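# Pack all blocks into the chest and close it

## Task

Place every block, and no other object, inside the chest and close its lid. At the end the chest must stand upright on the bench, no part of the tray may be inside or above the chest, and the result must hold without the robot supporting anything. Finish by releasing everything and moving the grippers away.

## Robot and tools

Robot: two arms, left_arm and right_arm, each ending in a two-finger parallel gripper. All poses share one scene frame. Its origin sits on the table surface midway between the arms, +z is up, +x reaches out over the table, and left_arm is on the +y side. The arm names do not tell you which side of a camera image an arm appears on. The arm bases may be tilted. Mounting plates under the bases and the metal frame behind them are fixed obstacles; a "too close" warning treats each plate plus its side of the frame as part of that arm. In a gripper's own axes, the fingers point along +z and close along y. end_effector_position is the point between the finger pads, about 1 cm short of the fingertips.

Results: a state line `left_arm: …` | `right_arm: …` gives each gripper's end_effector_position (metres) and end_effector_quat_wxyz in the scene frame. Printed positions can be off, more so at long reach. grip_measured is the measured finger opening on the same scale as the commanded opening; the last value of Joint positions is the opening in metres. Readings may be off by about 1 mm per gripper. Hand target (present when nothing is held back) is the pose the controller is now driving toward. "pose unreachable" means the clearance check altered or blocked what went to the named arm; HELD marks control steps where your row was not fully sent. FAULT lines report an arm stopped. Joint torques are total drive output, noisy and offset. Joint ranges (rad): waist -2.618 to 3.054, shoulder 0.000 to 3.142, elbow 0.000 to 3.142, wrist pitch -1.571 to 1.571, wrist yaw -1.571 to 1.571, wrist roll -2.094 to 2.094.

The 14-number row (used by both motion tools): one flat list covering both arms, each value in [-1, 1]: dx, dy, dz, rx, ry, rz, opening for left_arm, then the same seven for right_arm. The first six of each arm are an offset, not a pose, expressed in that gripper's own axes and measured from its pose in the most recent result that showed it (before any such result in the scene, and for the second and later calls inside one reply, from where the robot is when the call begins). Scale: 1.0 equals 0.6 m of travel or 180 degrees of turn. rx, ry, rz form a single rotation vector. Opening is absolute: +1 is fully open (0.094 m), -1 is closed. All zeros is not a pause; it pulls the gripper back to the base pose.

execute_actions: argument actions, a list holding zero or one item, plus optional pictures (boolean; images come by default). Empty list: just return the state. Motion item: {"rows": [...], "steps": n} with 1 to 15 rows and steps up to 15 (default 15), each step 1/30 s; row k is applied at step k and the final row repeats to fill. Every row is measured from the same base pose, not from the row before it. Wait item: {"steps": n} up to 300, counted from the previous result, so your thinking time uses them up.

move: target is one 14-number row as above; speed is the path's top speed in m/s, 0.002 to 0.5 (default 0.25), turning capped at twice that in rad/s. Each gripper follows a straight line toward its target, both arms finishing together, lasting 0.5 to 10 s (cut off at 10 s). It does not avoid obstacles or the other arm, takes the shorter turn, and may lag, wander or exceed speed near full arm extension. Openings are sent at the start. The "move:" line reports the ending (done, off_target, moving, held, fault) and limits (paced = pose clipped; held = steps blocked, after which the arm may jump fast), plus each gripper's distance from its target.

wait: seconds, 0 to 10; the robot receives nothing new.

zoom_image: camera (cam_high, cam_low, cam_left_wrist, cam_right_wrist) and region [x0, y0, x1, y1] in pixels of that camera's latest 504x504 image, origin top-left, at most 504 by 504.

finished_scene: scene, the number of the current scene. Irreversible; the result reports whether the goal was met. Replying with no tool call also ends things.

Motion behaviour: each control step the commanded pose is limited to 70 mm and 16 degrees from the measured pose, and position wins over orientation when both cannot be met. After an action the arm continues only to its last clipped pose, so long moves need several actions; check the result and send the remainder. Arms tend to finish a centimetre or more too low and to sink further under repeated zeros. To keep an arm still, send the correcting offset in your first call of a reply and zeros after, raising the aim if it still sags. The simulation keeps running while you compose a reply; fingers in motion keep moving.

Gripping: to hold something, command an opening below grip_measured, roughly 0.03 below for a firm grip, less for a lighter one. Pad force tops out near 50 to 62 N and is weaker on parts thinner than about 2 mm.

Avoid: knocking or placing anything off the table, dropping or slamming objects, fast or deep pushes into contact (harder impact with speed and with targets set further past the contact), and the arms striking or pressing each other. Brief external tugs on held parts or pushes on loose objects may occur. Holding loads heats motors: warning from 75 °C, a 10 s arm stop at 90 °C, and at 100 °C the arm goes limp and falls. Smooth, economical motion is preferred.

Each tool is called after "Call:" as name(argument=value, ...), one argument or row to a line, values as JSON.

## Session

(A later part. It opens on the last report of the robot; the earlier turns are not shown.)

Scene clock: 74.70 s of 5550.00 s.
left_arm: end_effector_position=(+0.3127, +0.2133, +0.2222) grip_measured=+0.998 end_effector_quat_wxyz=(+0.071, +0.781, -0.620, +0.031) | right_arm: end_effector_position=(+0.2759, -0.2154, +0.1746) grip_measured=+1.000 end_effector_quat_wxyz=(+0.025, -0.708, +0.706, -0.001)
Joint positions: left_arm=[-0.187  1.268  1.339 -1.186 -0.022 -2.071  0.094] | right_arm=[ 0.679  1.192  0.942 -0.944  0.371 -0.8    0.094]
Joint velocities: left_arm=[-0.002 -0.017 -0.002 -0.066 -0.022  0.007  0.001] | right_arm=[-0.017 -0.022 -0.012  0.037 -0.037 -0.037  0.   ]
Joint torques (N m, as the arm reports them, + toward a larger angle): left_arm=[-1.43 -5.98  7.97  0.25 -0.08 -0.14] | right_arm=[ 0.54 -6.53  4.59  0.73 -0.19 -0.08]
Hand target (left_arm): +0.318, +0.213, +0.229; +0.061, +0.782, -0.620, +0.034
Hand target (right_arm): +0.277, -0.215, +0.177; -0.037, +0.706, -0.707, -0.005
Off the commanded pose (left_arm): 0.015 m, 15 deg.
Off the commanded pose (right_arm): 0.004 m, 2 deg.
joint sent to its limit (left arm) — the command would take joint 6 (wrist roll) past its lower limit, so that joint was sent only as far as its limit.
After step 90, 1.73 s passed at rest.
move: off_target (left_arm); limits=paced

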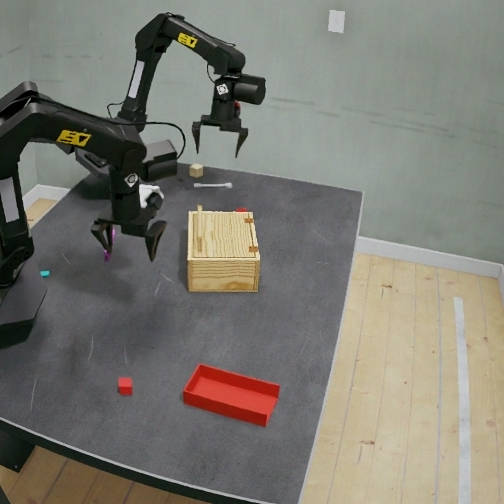

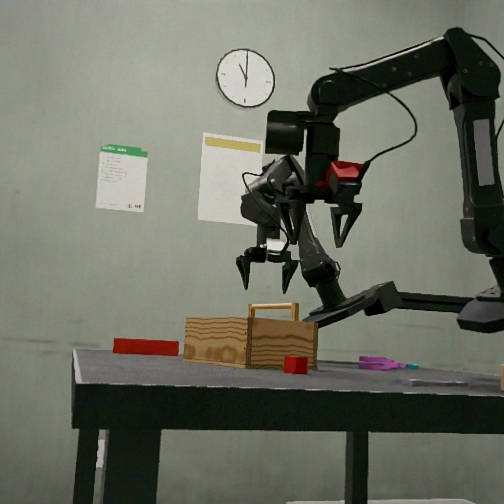

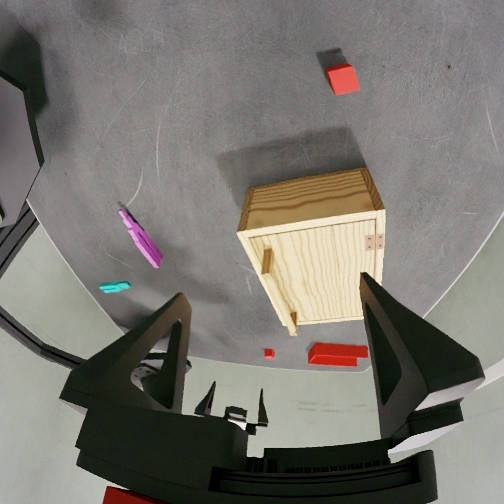

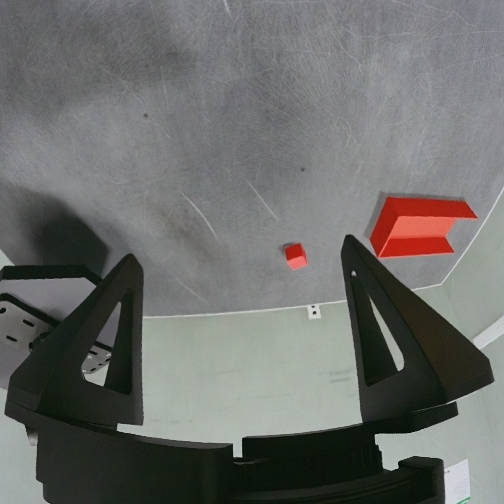

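Call:
move(
  target=[0,0,0,0,0,0.92,1, 0.22,-0.04,0.05,0,0,0,1],
  speed=0.4,
)

Scene clock: 87.37 s of 5550.00 s.
left_arm: end_effector_position=(+0.3129, +0.2141, +0.2221) grip_measured=+0.999 end_effector_quat_wxyz=(+0.021, +0.512, +0.856, -0.072) | right_arm: end_effector_position=(+0.3000, -0.3493, +0.1380) grip_measured=+1.000 end_effector_quat_wxyz=(+0.009, -0.708, +0.706, +0.001)
Joint positions: left_arm=[-0.187  1.268  1.339 -1.186 -0.027  0.808  0.094] | right_arm=[-0.061  1.051  0.783 -0.81   0.052 -1.476  0.094]
Joint velocities: left_arm=[ 0.017  0.002  0.002 -0.022 -0.022 -0.022 -0.   ] | right_arm=[-0.007  0.022 -0.017  0.037 -0.022 -0.007  0.   ]
Joint torques (N m, as the arm reports them, + toward a larger angle): left_arm=[-0.86 -6.27  5.98  0.41  0.18  0.04] | right_arm=[-0.74 -5.97  4.54  0.62 -0.23 -0.09]
Hand target (left_arm): +0.313, +0.213, +0.222; +0.022, +0.517, +0.853, -0.074
Hand target (right_arm): +0.300, -0.349, +0.139; -0.019, +0.708, -0.706, -0.002
Off the commanded pose (left_arm): 0.001 m, 1 deg.
Off the commanded pose (right_arm): 0.005 m, 2 deg.
After step 90, 5.37 s passed at rest.
move: done

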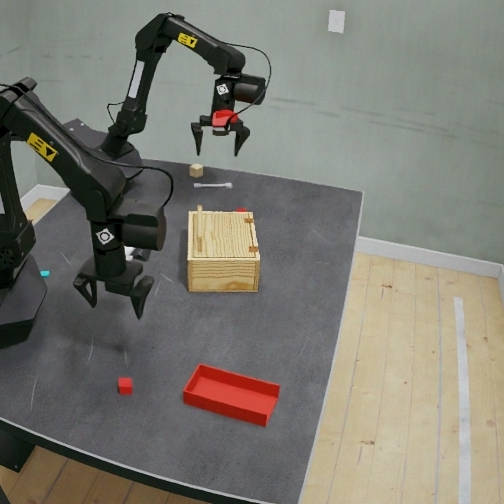

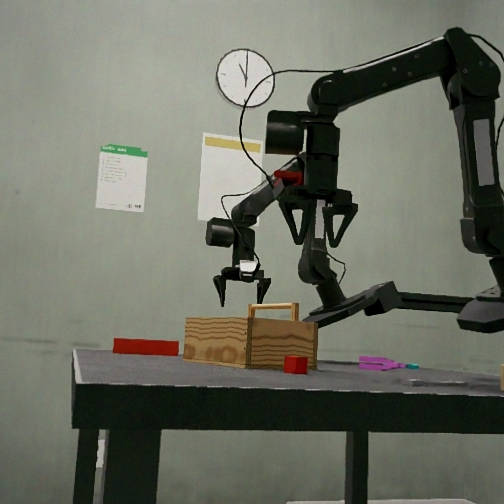

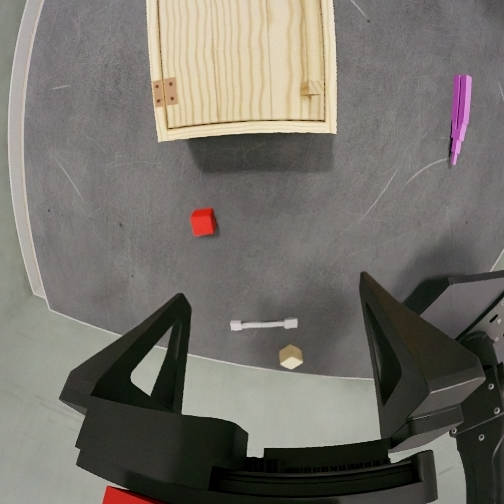

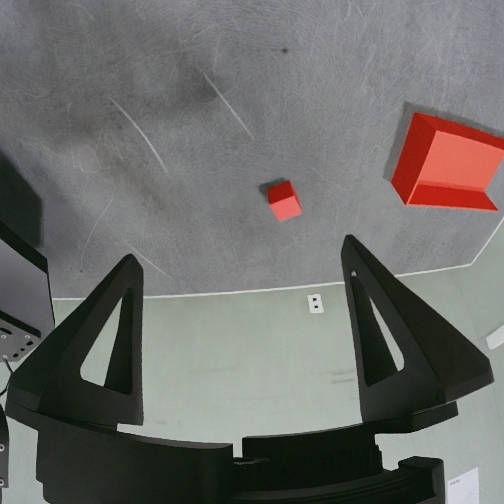

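Call:
move(
  target=[-0.13,-0.05,0.1,-0.032,0.036,0.016,1, 0,-0.04,0.12,0,0,0.08,1],
)

Scene clock: 96.07 s of 5550.00 s.
left_arm: end_effector_position=(+0.3116, +0.1317, +0.1660) grip_measured=+0.999 end_effector_quat_wxyz=(-0.026, +0.542, +0.840, +0.001) | right_arm: end_effector_position=(+0.3268, -0.3460, +0.0689) grip_measured=+1.000 end_effector_quat_wxyz=(+0.008, -0.621, +0.784, -0.001)
Joint positions: left_arm=[-0.535  1.549  1.374 -1.078 -0.318  0.531  0.094] | right_arm=[-0.074  1.334  0.756 -0.496  0.052 -1.255  0.094]
Joint velocities: left_arm=[-0.012 -0.002  0.007 -0.081 -0.007  0.022  0.   ] | right_arm=[ 0.002 -0.007 -0.017 -0.037  0.066  0.007  0.   ]
Joint torques (N m, as the arm reports them, + toward a larger angle): left_arm=[-2.57 -7.52  7.48  0.46 -0.03 -0.12] | right_arm=[-0.43 -5.84  3.48  0.69 -0.12  0.1 ]
Hand target (left_arm): +0.324, +0.125, +0.176; -0.001, +0.535, +0.845, +0.002
Hand target (right_arm): +0.324, -0.347, +0.066; +0.009, -0.614, +0.789, +0.002
Off the commanded pose (left_arm): 0.015 m, 3 deg.
Off the commanded pose (right_arm): 0.004 m, 1 deg.
After step 90, 4.50 s passed at rest.
move: off_target (left_arm)

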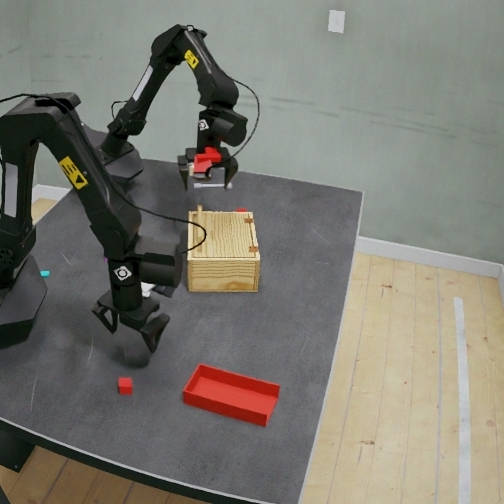

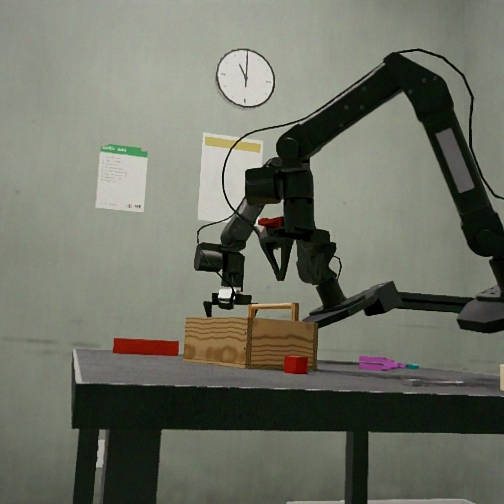

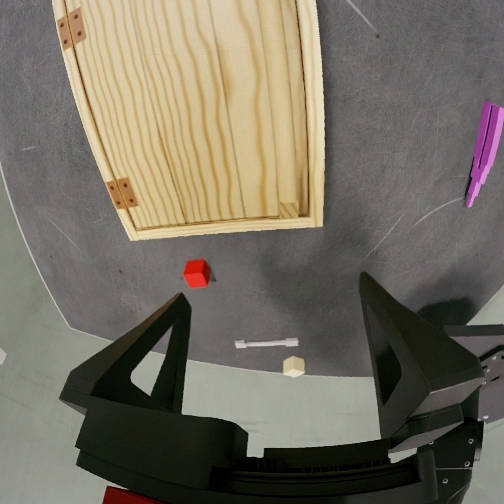

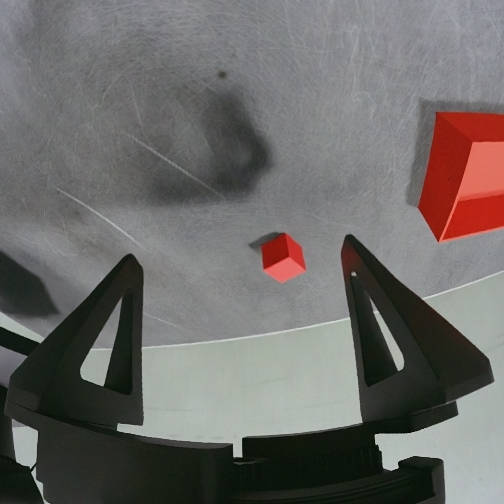

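Call:
move(
  target=[-0.12,-0.015,0.04,0,0,0,1, 0.05,-0.03,0.04,0,0,-0.22,1],
  speed=0.15,
)

Scene clock: 104.70 s of 5550.00 s.
left_arm: end_effector_position=(+0.3275, +0.0725, +0.1329) grip_measured=+0.999 end_effector_quat_wxyz=(-0.040, +0.543, +0.839, +0.002) | right_arm: end_effector_position=(+0.3301, -0.3782, +0.0437) grip_measured=+1.000 end_effector_quat_wxyz=(+0.002, +0.849, -0.528, +0.000)
Joint positions: left_arm=[-0.613  1.811  1.581 -1.079 -0.341  0.444  0.094] | right_arm=[-0.204  1.436  0.756 -0.407  0.002 -2.058  0.094]
Joint velocities: left_arm=[ 0.007  0.002 -0.007  0.066 -0.022  0.037 -0.   ] | right_arm=[-0.017  0.002  0.007 -0.007  0.022  0.037  0.   ]
Joint torques (N m, as the arm reports them, + toward a larger angle): left_arm=[-4.1  -8.49  7.62  0.22 -0.04 -0.08] | right_arm=[-0.96 -5.95  5.42  0.52 -0.23 -0.08]
Hand target (left_arm): +0.334, +0.064, +0.140; -0.025, +0.542, +0.840, +0.001
Hand target (right_arm): +0.337, -0.379, +0.044; -0.007, +0.850, -0.527, +0.003
Off the commanded pose (left_arm): 0.012 m, 2 deg.
Off the commanded pose (right_arm): 0.008 m, 1 deg.
After step 90, 2.80 s passed at rest.
move: off_target (left_arm)

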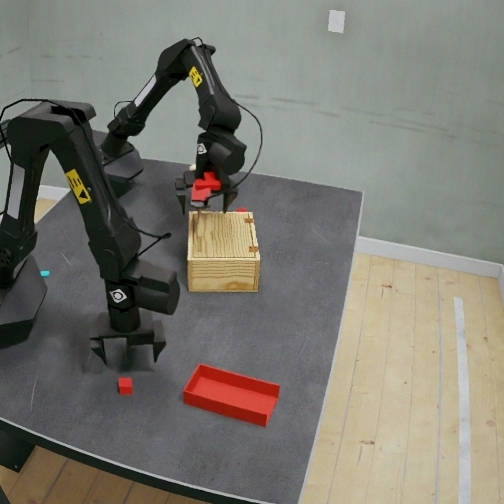

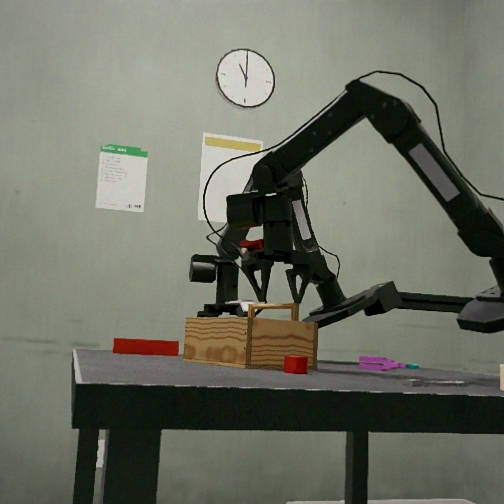

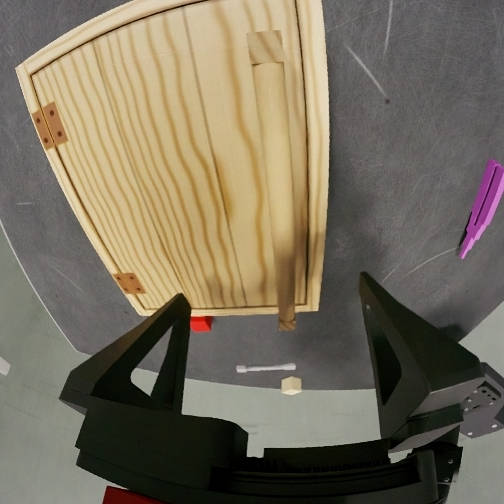

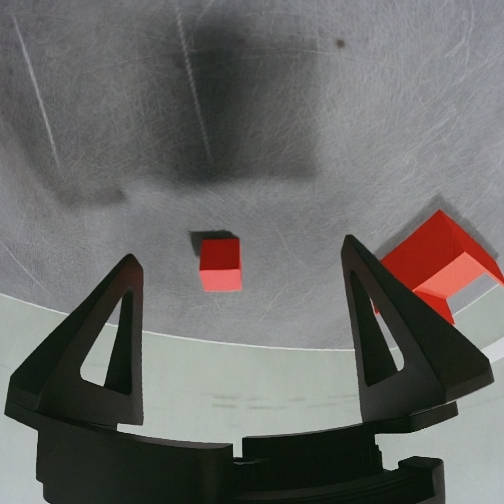

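Call:
move(
  target=[-0.09,-0.02,0.02,0,0,0,1, 0.035,0.02,0.045,0,0,0,1],
  speed=0.08,
)

Call:
move(
  target=[0,0,0,0,0,0,-1, 0,0,0,0,0,0,-0.7],
)

Scene clock: 109.83 s of 5550.00 s.
left_arm: end_effector_position=(+0.3345, +0.0269, +0.1094) grip_measured=+0.999 end_effector_quat_wxyz=(-0.052, +0.543, +0.838, +0.003) | right_arm: end_effector_position=(+0.3362, -0.4010, +0.0204) grip_measured=+1.000 end_effector_quat_wxyz=(+0.011, +0.841, -0.541, +0.015)
Joint positions: left_arm=[-0.666  2.015  1.788 -1.126 -0.351  0.383  0.094] | right_arm=[-0.27   1.532  0.756 -0.294  0.001 -2.084  0.094]
Joint velocities: left_arm=[ 0.007 -0.002 -0.017 -0.022 -0.007 -0.022 -0.   ] | right_arm=[ 0.017  0.002  0.022 -0.007 -0.022  0.022  0.   ]
Joint torques (N m, as the arm reports them, + toward a larger angle): left_arm=[-4.58 -9.62  7.68  0.12 -0.01 -0.11] | right_arm=[-1.1  -6.5   2.14  0.56 -0.18 -0.09]
Hand target (left_arm): +0.339, +0.019, +0.118; -0.040, +0.543, +0.839, +0.002
Hand target (right_arm): +0.328, -0.402, +0.016; +0.010, +0.841, -0.541, +0.004
Off the commanded pose (left_arm): 0.012 m, 1 deg.
Off the commanded pose (right_arm): 0.009 m, 3 deg.
joint sent to its limit (right arm) — the command would take joint 6 (wrist roll) past its lower limit, so that joint was sent only as far as its limit.
After step 90, 0.93 s passed at rest.
move: off_target (left_arm, right_arm)

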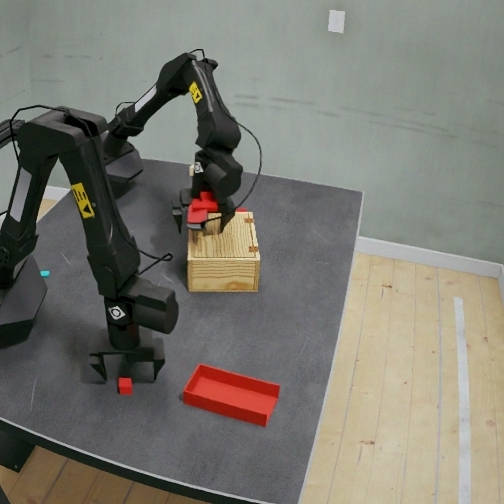

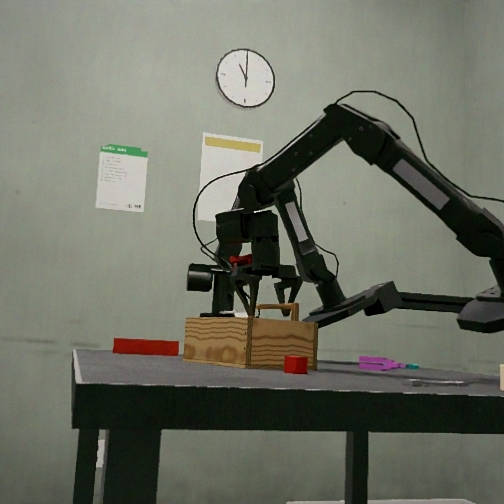

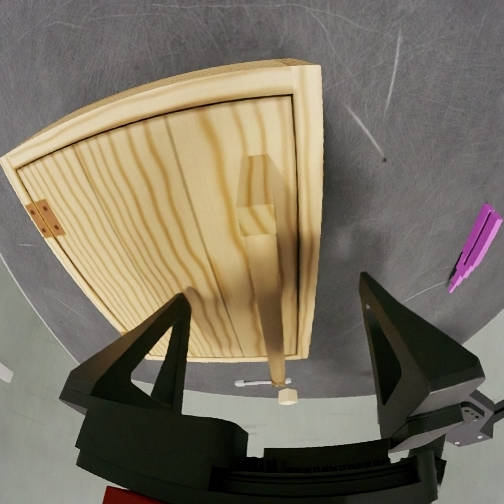

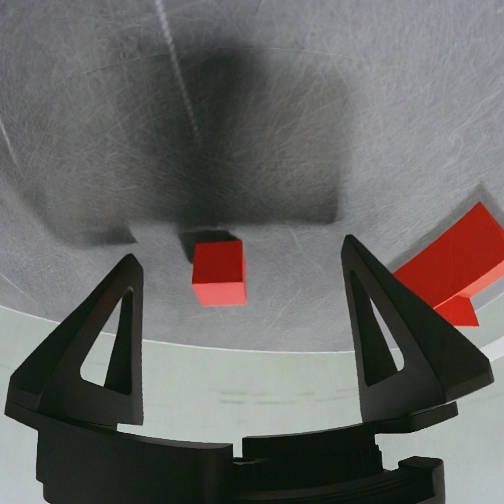

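Scene clock: 110.33 s of 5550.00 s.
left_arm: end_effector_position=(+0.3345, +0.0277, +0.1090) grip_measured=-0.820 end_effector_quat_wxyz=(-0.053, +0.543, +0.838, +0.002) | right_arm: end_effector_position=(+0.3362, -0.4010, +0.0204) grip_measured=-0.697 end_effector_quat_wxyz=(+0.011, +0.841, -0.541, +0.015)
Joint positions: left_arm=[-0.664  2.015  1.788 -1.127 -0.349  0.382  0.008] | right_arm=[-0.27   1.532  0.756 -0.294  0.001 -2.084  0.014]
Joint velocities: left_arm=[-0.017 -0.002 -0.012 -0.037 -0.007 -0.081 -0.   ] | right_arm=[-0.007 -0.017 -0.007 -0.051 -0.051 -0.007  0.   ]
Joint torques (N m, as the arm reports them, + toward a larger angle): left_arm=[-3.63 -9.73  5.35  0.24  0.   -0.04] | right_arm=[-0.18 -7.13  3.6   0.49  0.03  0.  ]
Hand target (left_arm): +0.335, +0.027, +0.109; -0.052, +0.543, +0.838, +0.003
Hand target (right_arm): +0.336, -0.401, +0.020; +0.011, +0.841, -0.541, +0.015
Off the commanded pose (left_arm): 0.001 m, 0 deg.
Off the commanded pose (right_arm): 0.000 m, 0 deg.
move: done

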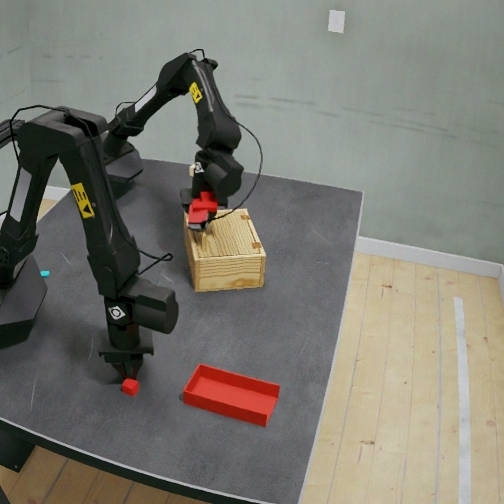

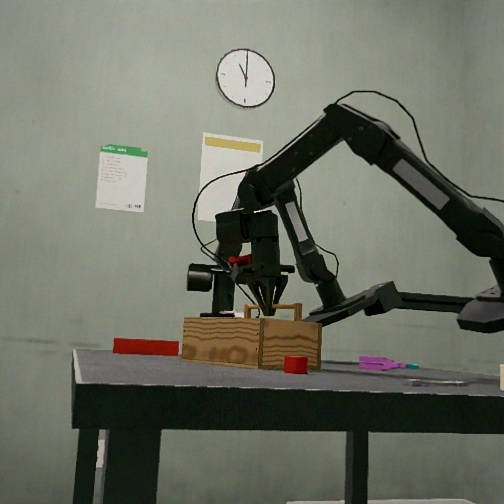

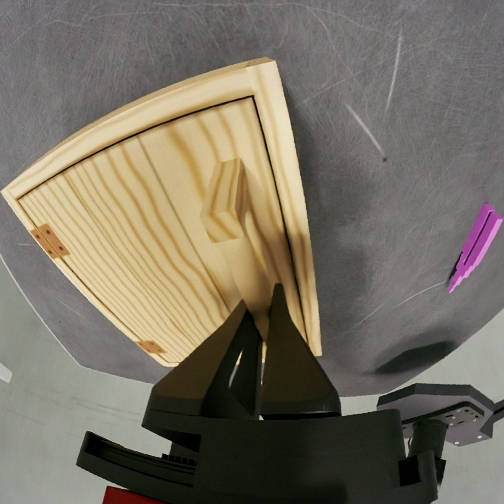

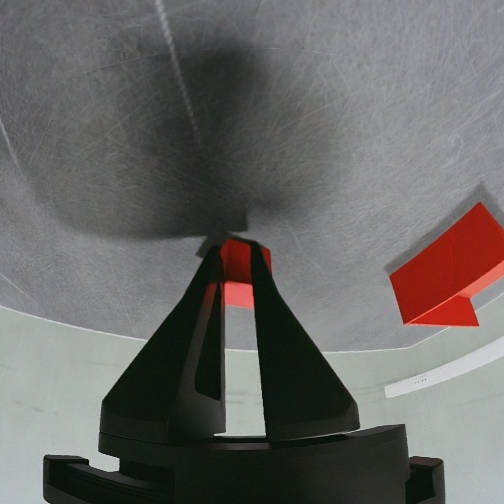

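Call:
move(
  target=[0,0.075,-0.123,0.194,0,0,-1, 0,0,-0.06,0,0,0,1],
  speed=0.08,
)

Scene clock: 119.67 s of 5550.00 s.
left_arm: end_effector_position=(+0.3706, +0.0521, +0.1558) grip_measured=-0.821 end_effector_quat_wxyz=(-0.128, +0.476, +0.841, -0.221) | right_arm: end_effector_position=(+0.3256, -0.3993, +0.0464) grip_measured=+1.000 end_effector_quat_wxyz=(+0.017, +0.841, -0.542, +0.003)
Joint positions: left_arm=[-0.4    2.165  2.304 -1.575  0.173  0.549  0.008] | right_arm=[-0.27   1.426  0.756 -0.429  0.001 -2.084  0.094]
Joint velocities: left_arm=[ 0.027 -0.022 -0.007  0.007  0.007 -0.007 -0.   ] | right_arm=[-0.002 -0.002 -0.012 -0.051  0.022  0.022  0.   ]
Joint torques (N m, as the arm reports them, + toward a larger angle): left_arm=[ -2.9  -13.24   8.11  -0.09   0.75   0.37] | right_arm=[-0.34 -8.69  6.05  0.18  0.01 -0.01]
Hand target (left_arm): +0.380, +0.043, +0.180; -0.088, +0.487, +0.833, -0.249
Hand target (right_arm): +0.336, -0.400, +0.056; +0.011, +0.841, -0.541, +0.015
Off the commanded pose (left_arm): 0.029 m, 12 deg.
Off the commanded pose (right_arm): 0.014 m, 2 deg.
joint sent to its limit (left arm) — the command would take joint 4 (wrist pitch) past its lower limit, so that joint was sent only as far as its limit.
After step 90, 2.23 s passed at rest.
move: off_target (left_arm, right_arm)

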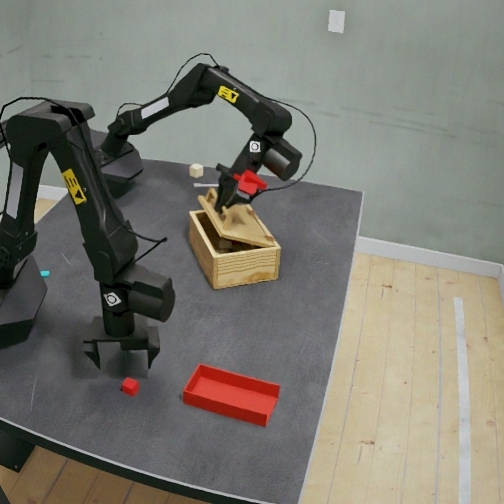

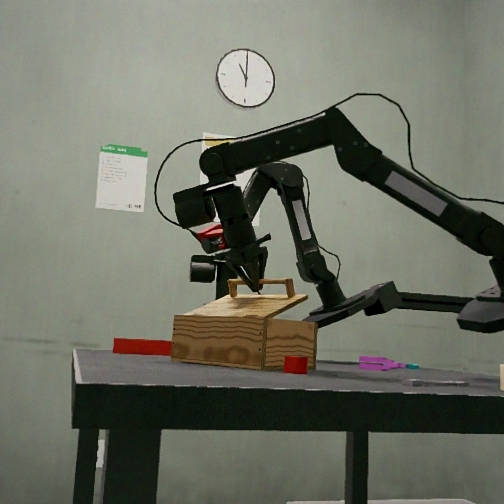

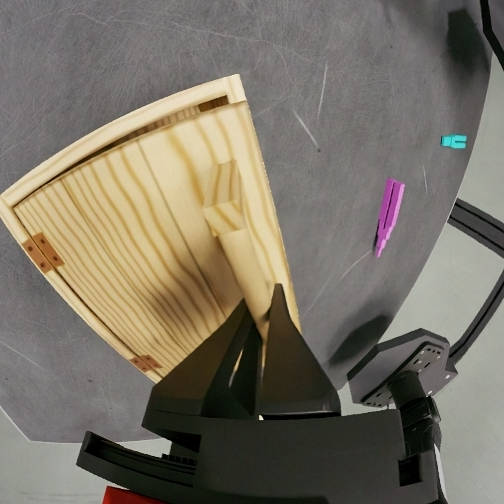

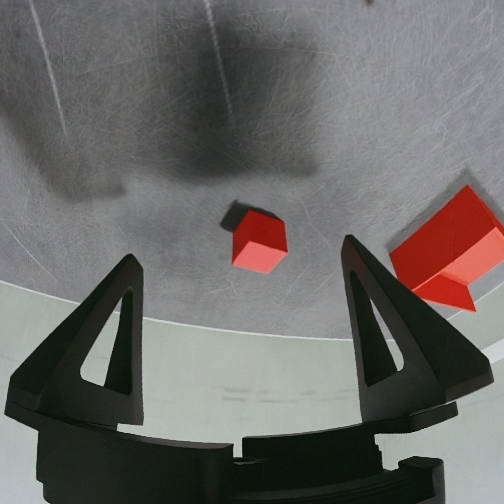

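Call:
move(
  target=[0,0.075,-0.123,0,0,0,-1, 0.03,-0.01,0,0,0,0.36,1],
  speed=0.1,
)

Scene clock: 132.57 s of 5550.00 s.
left_arm: end_effector_position=(+0.4184, +0.0958, +0.1643) grip_measured=-0.821 end_effector_quat_wxyz=(-0.074, +0.448, +0.868, -0.201) | right_arm: end_effector_position=(+0.3313, -0.4113, +0.0442) grip_measured=+1.000 end_effector_quat_wxyz=(-0.019, -0.430, +0.902, -0.014)
Joint positions: left_arm=[-0.276  2.15   2.395 -1.575  0.168  0.596  0.008] | right_arm=[-0.308  1.458  0.791 -0.438 -0.006 -1.012  0.094]
Joint velocities: left_arm=[-0.002 -0.017 -0.017  0.037 -0.007  0.022  0.001] | right_arm=[ 0.017  0.002  0.012  0.007 -0.022  0.037  0.   ]
Joint torques (N m, as the arm reports them, + toward a larger angle): left_arm=[ -2.33 -14.59   8.76   0.06   0.5    0.29] | right_arm=[-1.24 -6.28  6.21  0.24 -0.16  0.1 ]
Hand target (left_arm): +0.432, +0.092, +0.197; -0.021, +0.462, +0.862, -0.210
Hand target (right_arm): +0.338, -0.413, +0.046; -0.013, -0.419, +0.908, -0.012
Off the commanded pose (left_arm): 0.038 m, 8 deg.
Off the commanded pose (right_arm): 0.008 m, 2 deg.
joint sent to its limit (left arm) — the command would take joint 4 (wrist pitch) past its lower limit, so that joint was sent only as far as its limit.
After step 90, 3.87 s passed at rest.
move: off_target (left_arm)

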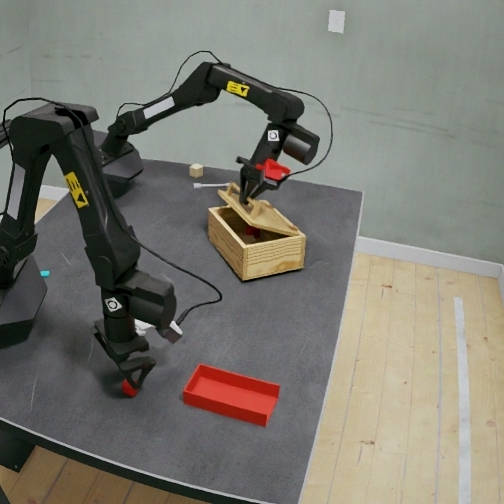

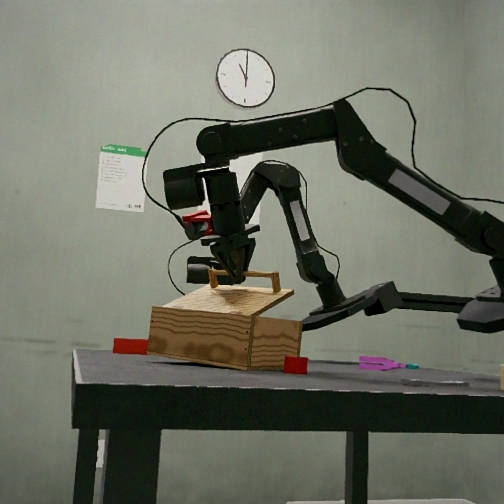

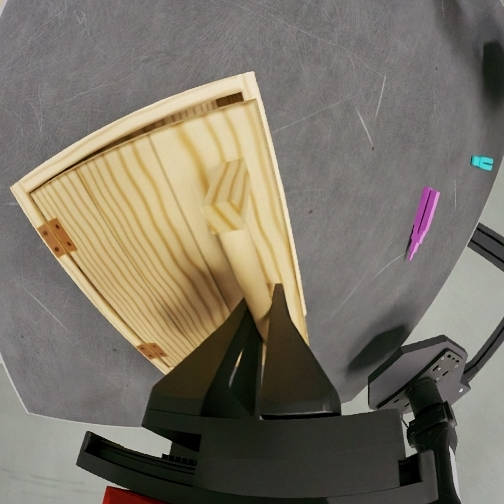

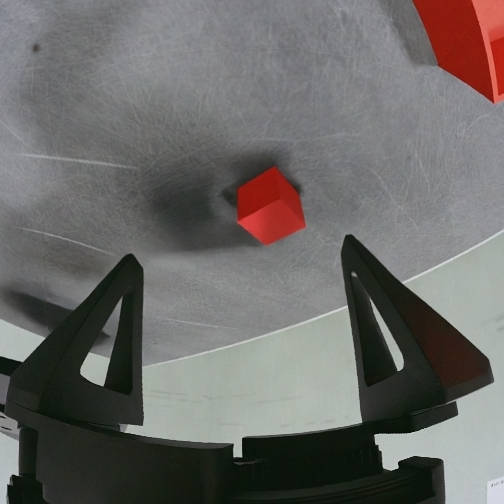

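Call:
move(
  target=[-0.01,-0.153,0.08,0,0,0,-1, 0,0,0,0,0,-0.25,1],
  speed=0.1,
)

Scene clock: 150.00 s of 5550.00 s.
left_arm: end_effector_position=(+0.3399, +0.0436, +0.1452) grip_measured=-0.821 end_effector_quat_wxyz=(-0.098, +0.443, +0.873, -0.178) | right_arm: end_effector_position=(+0.3312, -0.4113, +0.0442) grip_measured=+1.000 end_effector_quat_wxyz=(-0.023, -0.738, +0.674, -0.006)
Joint positions: left_arm=[-0.483  1.954  1.878 -1.272  0.075  0.372  0.008] | right_arm=[-0.308  1.458  0.791 -0.438 -0.006 -1.783  0.094]
Joint velocities: left_arm=[ 0.012 -0.022 -0.007  0.051 -0.022  0.037  0.   ] | right_arm=[ 0.007 -0.007 -0.007 -0.007  0.007 -0.066  0.   ]
Joint torques (N m, as the arm reports them, + toward a larger angle): left_arm=[ -4.54 -12.08   4.53   0.4    0.51  -0.05] | right_arm=[-0.26 -6.91  4.02  0.42  0.03 -0.11]
Hand target (left_arm): +0.339, +0.030, +0.158; -0.075, +0.449, +0.868, -0.199
Hand target (right_arm): +0.331, -0.411, +0.044; +0.023, +0.743, -0.669, +0.006
Off the commanded pose (left_arm): 0.020 m, 4 deg.
Off the commanded pose (right_arm): 0.000 m, 1 deg.
After step 90, 10.10 s passed at rest.
move: off_target (left_arm)

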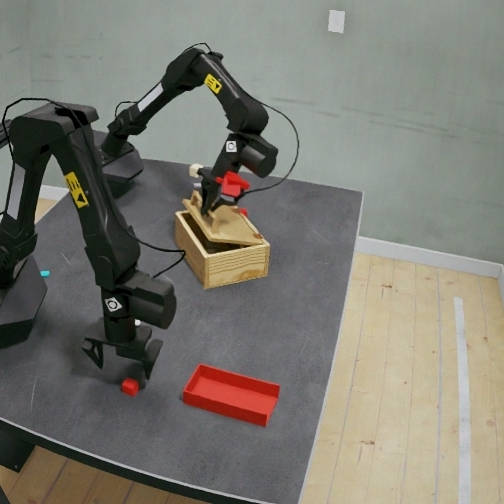

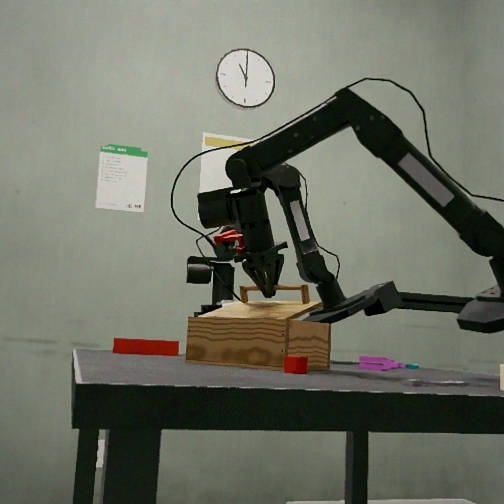

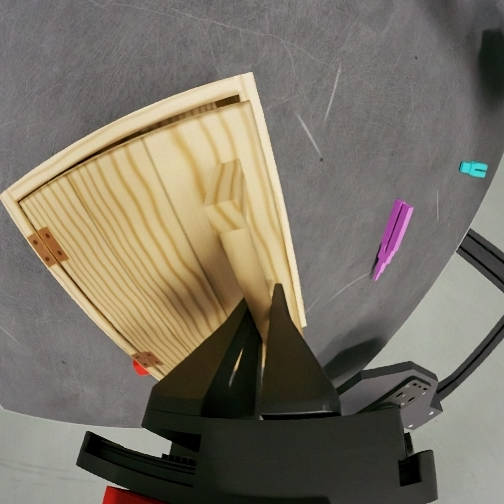

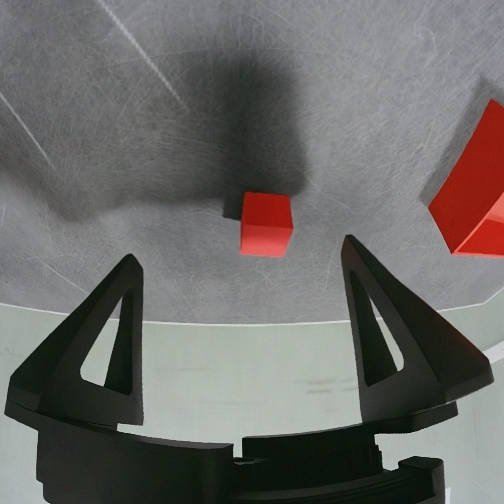

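Call:
move(
  target=[0,0,0,0,0,0,-1, 0.01,-0.025,0.04,0,0,0,1],
  speed=0.06,
)

Call:
move(
  target=[0,0,0,0,0,0,-1, 0,0,0,0,0,0,-0.7],
)

Scene clock: 154.43 s of 5550.00 s.
left_arm: end_effector_position=(+0.3401, +0.0440, +0.1451) grip_measured=-0.821 end_effector_quat_wxyz=(-0.098, +0.443, +0.873, -0.177) | right_arm: end_effector_position=(+0.3349, -0.4130, +0.0191) grip_measured=+1.000 end_effector_quat_wxyz=(-0.030, -0.739, +0.673, +0.004)
Joint positions: left_arm=[-0.483  1.954  1.878 -1.272  0.074  0.372  0.008] | right_arm=[-0.308  1.574  0.82  -0.375 -0.006 -1.786  0.094]
Joint velocities: left_arm=[-0.022 -0.012 -0.012  0.066 -0.022 -0.022 -0.   ] | right_arm=[-0.002  0.012  0.012  0.066  0.007 -0.007  0.   ]
Joint torques (N m, as the arm reports them, + toward a larger angle): left_arm=[ -2.88 -10.11   5.33   0.11   0.21  -0.01] | right_arm=[-0.92 -6.73  5.64  0.45 -0.01 -0.03]
Hand target (left_arm): +0.340, +0.044, +0.145; -0.098, +0.443, +0.873, -0.178
Hand target (right_arm): +0.346, -0.417, +0.020; +0.023, +0.738, -0.674, +0.006
Off the commanded pose (left_arm): 0.000 m, 0 deg.
Off the commanded pose (right_arm): 0.012 m, 1 deg.
After step 90, 0.53 s passed at rest.
move: off_target (right_arm)

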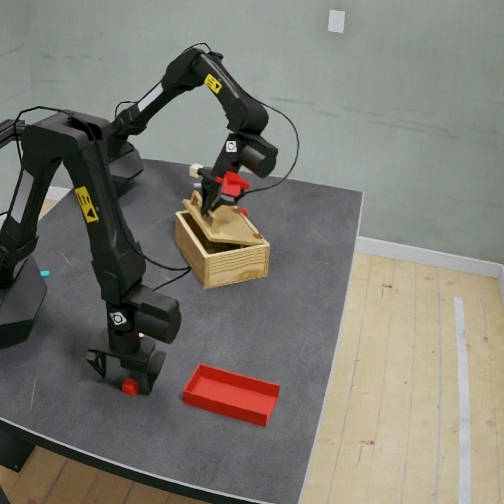

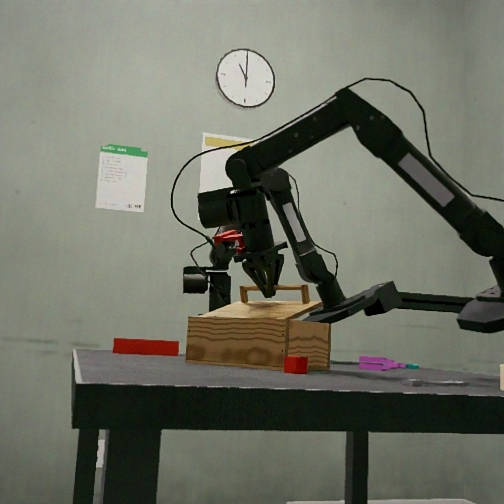

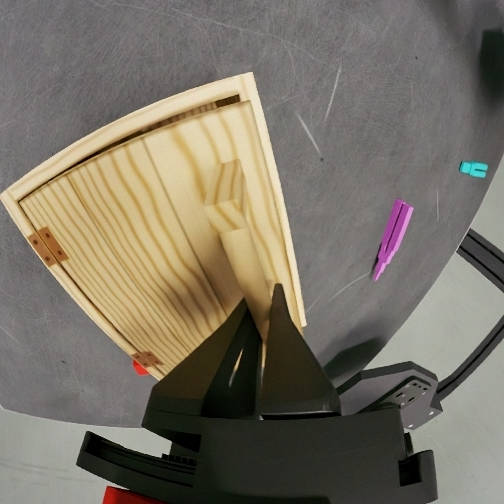

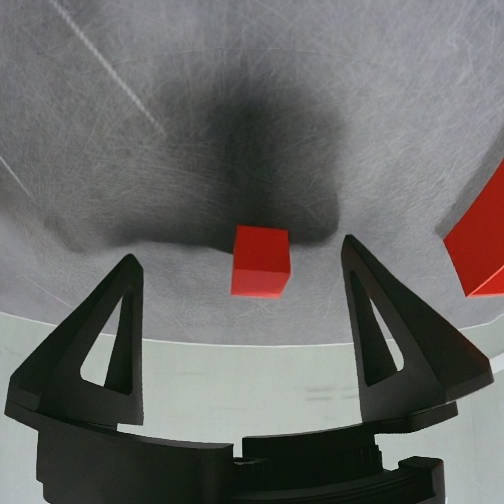

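Scene clock: 154.93 s of 5550.00 s.
left_arm: end_effector_position=(+0.3401, +0.0440, +0.1451) grip_measured=-0.821 end_effector_quat_wxyz=(-0.098, +0.443, +0.873, -0.177) | right_arm: end_effector_position=(+0.3349, -0.4130, +0.0191) grip_measured=-0.559 end_effector_quat_wxyz=(-0.030, -0.739, +0.673, +0.004)
Joint positions: left_arm=[-0.483  1.954  1.878 -1.272  0.074  0.372  0.008] | right_arm=[-0.308  1.574  0.82  -0.375 -0.006 -1.786  0.021]
Joint velocities: left_arm=[-0.002  0.002  0.007  0.007 -0.007  0.022 -0.   ] | right_arm=[-0.012 -0.022 -0.007 -0.037  0.022  0.007  0.   ]
Joint torques (N m, as the arm reports them, + toward a larger angle): left_arm=[ -2.76 -10.02   5.35   0.11   0.18  -0.06] | right_arm=[-0.32 -7.45  3.6   0.37  0.04  0.01]
Hand target (left_arm): +0.340, +0.044, +0.145; -0.098, +0.443, +0.873, -0.177
Hand target (right_arm): +0.335, -0.413, +0.019; +0.030, +0.739, -0.673, -0.004
Off the commanded pose (left_arm): 0.000 m, 0 deg.
Off the commanded pose (right_arm): 0.000 m, 0 deg.
move: done

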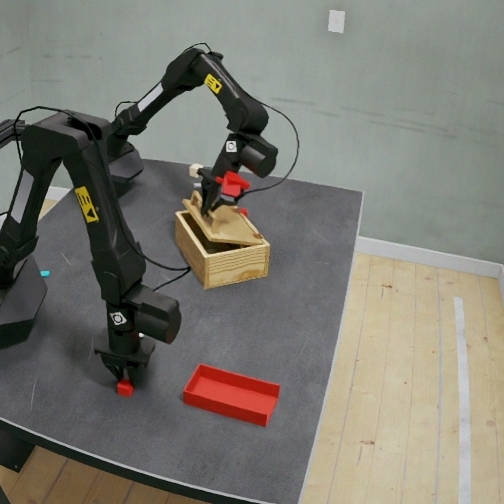

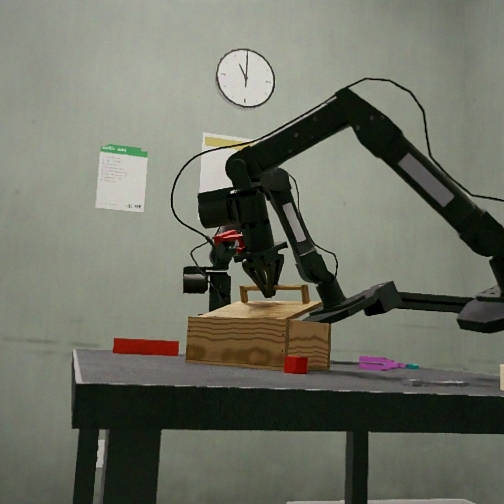

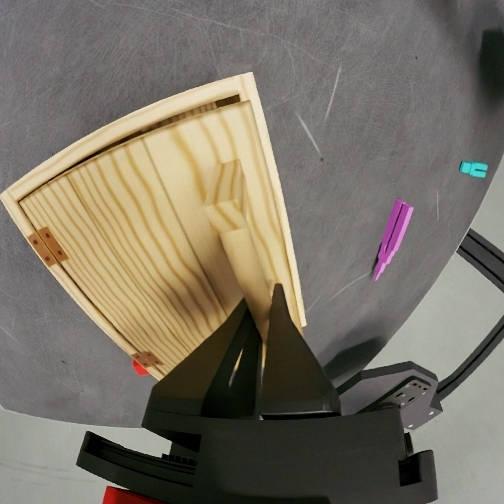

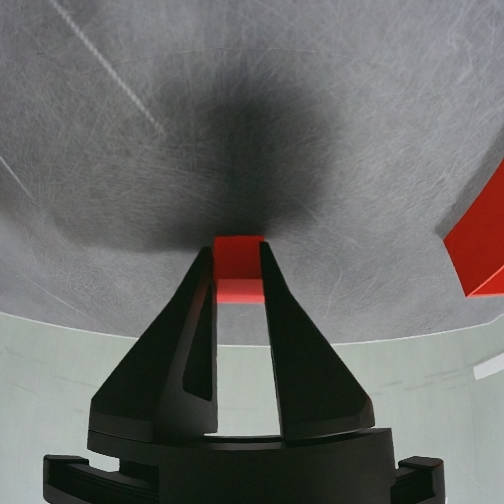

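Call:
move(
  target=[0,0,0,0,0,0,-1, -0.02,0,-0.12,0,0,0,-0.6],
  speed=0.15,
)

Call:
move(
  target=[0,0,0,0,0,0,-1, -0.55,0.13,0,0,0,0,-0.6],
  speed=0.2,
)

Scene clock: 160.60 s of 5550.00 s.
left_arm: end_effector_position=(+0.3401, +0.0440, +0.1451) grip_measured=-0.821 end_effector_quat_wxyz=(-0.098, +0.443, +0.873, -0.177) | right_arm: end_effector_position=(+0.3293, -0.4021, +0.0820) grip_measured=-0.559 end_effector_quat_wxyz=(-0.037, -0.739, +0.673, +0.012)
Joint positions: left_arm=[-0.483  1.954  1.878 -1.272  0.074  0.372  0.008] | right_arm=[-0.276  1.365  0.872 -0.658  0.01  -1.758  0.021]
Joint velocities: left_arm=[ 0.012 -0.017 -0.012 -0.051  0.022 -0.007  0.001] | right_arm=[ 0.002  0.017  0.002 -0.022 -0.007 -0.007  0.002]
Joint torques (N m, as the arm reports them, + toward a larger angle): left_arm=[ -2.75 -10.     5.37   0.12   0.22  -0.04] | right_arm=[ 0.7  -8.3   6.58  0.11  0.07  0.11]
Hand target (left_arm): +0.340, +0.044, +0.145; -0.098, +0.443, +0.873, -0.177
Hand target (right_arm): +0.337, -0.399, +0.091; +0.029, +0.739, -0.673, -0.004
Off the commanded pose (left_arm): 0.000 m, 0 deg.
Off the commanded pose (right_arm): 0.012 m, 1 deg.
After step 90, 1.50 s passed at rest.
move: off_target (right_arm)

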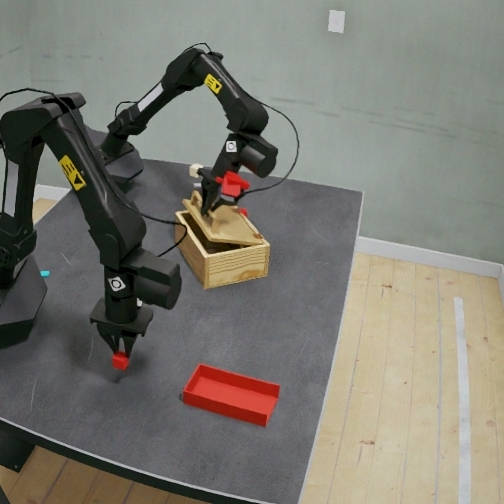

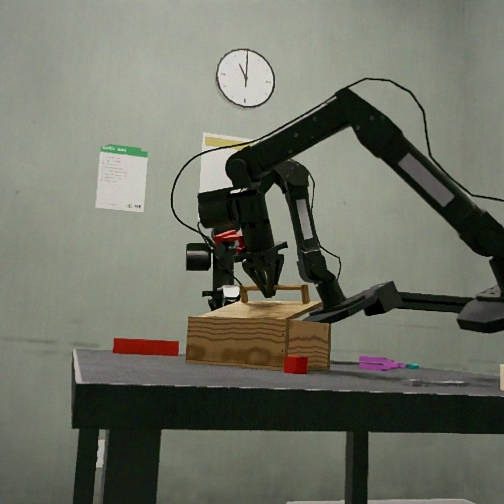

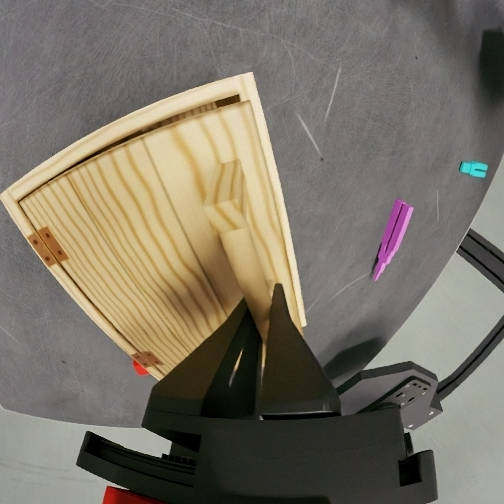

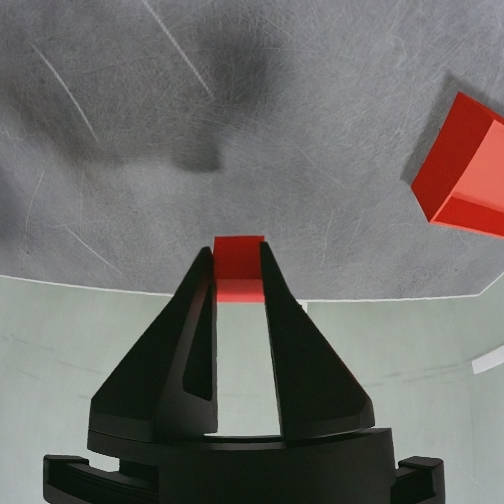

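Scene clock: 162.90 s of 5550.00 s.
left_arm: end_effector_position=(+0.3401, +0.0440, +0.1451) grip_measured=-0.821 end_effector_quat_wxyz=(-0.098, +0.443, +0.873, -0.177) | right_arm: end_effector_position=(+0.2193, -0.0843, +0.0756) grip_measured=-0.559 end_effector_quat_wxyz=(-0.036, -0.741, +0.671, +0.008)
Joint positions: left_arm=[-0.483  1.954  1.878 -1.272  0.074  0.372  0.008] | right_arm=[ 0.942  1.852  1.14  -0.717  0.406 -0.571  0.021]
Joint velocities: left_arm=[ 0.002  0.027  0.007 -0.022 -0.022  0.066 -0.   ] | right_arm=[-0.032 -0.007  0.017  0.051 -0.022  0.022 -0.   ]
Joint torques (N m, as the arm reports them, + toward a larger angle): left_arm=[ -2.78 -10.04   5.46   0.13   0.21  -0.03] | right_arm=[ 4.35 -7.6   6.75  0.16  0.08  0.09]
Hand target (left_arm): +0.340, +0.044, +0.145; -0.098, +0.443, +0.873, -0.177
Hand target (right_arm): +0.222, -0.076, +0.081; +0.028, +0.739, -0.673, -0.008
Off the commanded pose (left_arm): 0.000 m, 0 deg.
Off the commanded pose (right_arm): 0.004 m, 1 deg.
move: done

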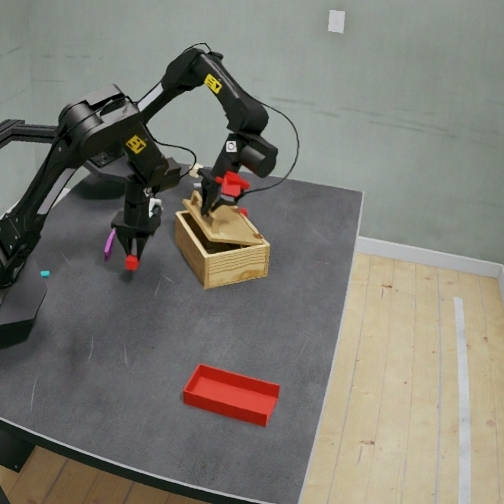

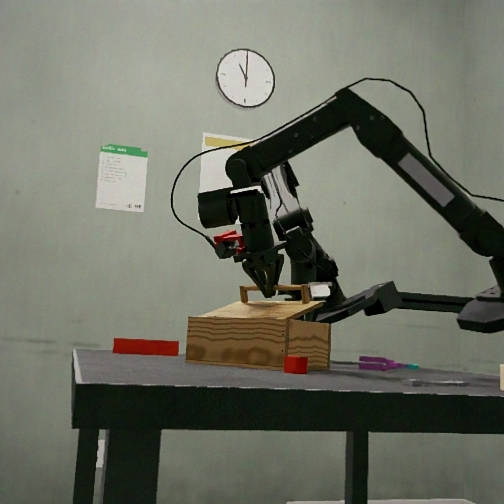

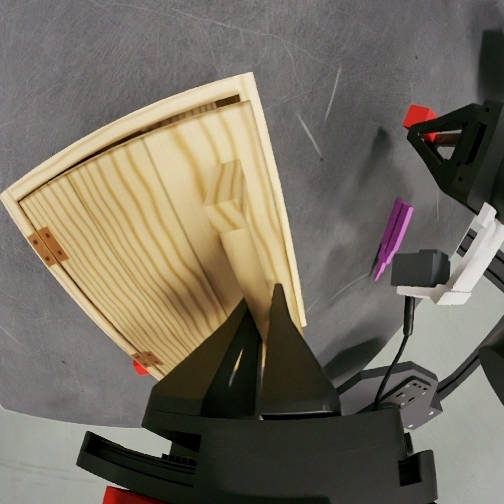

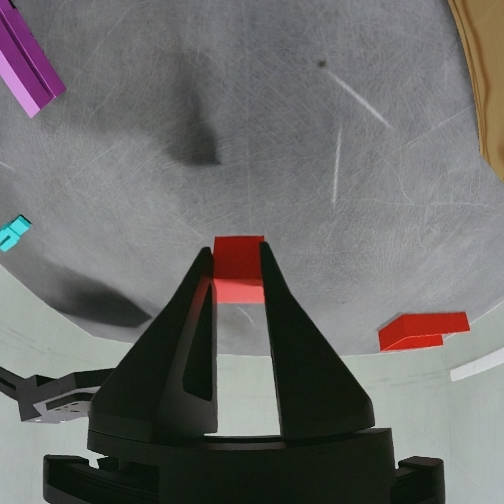

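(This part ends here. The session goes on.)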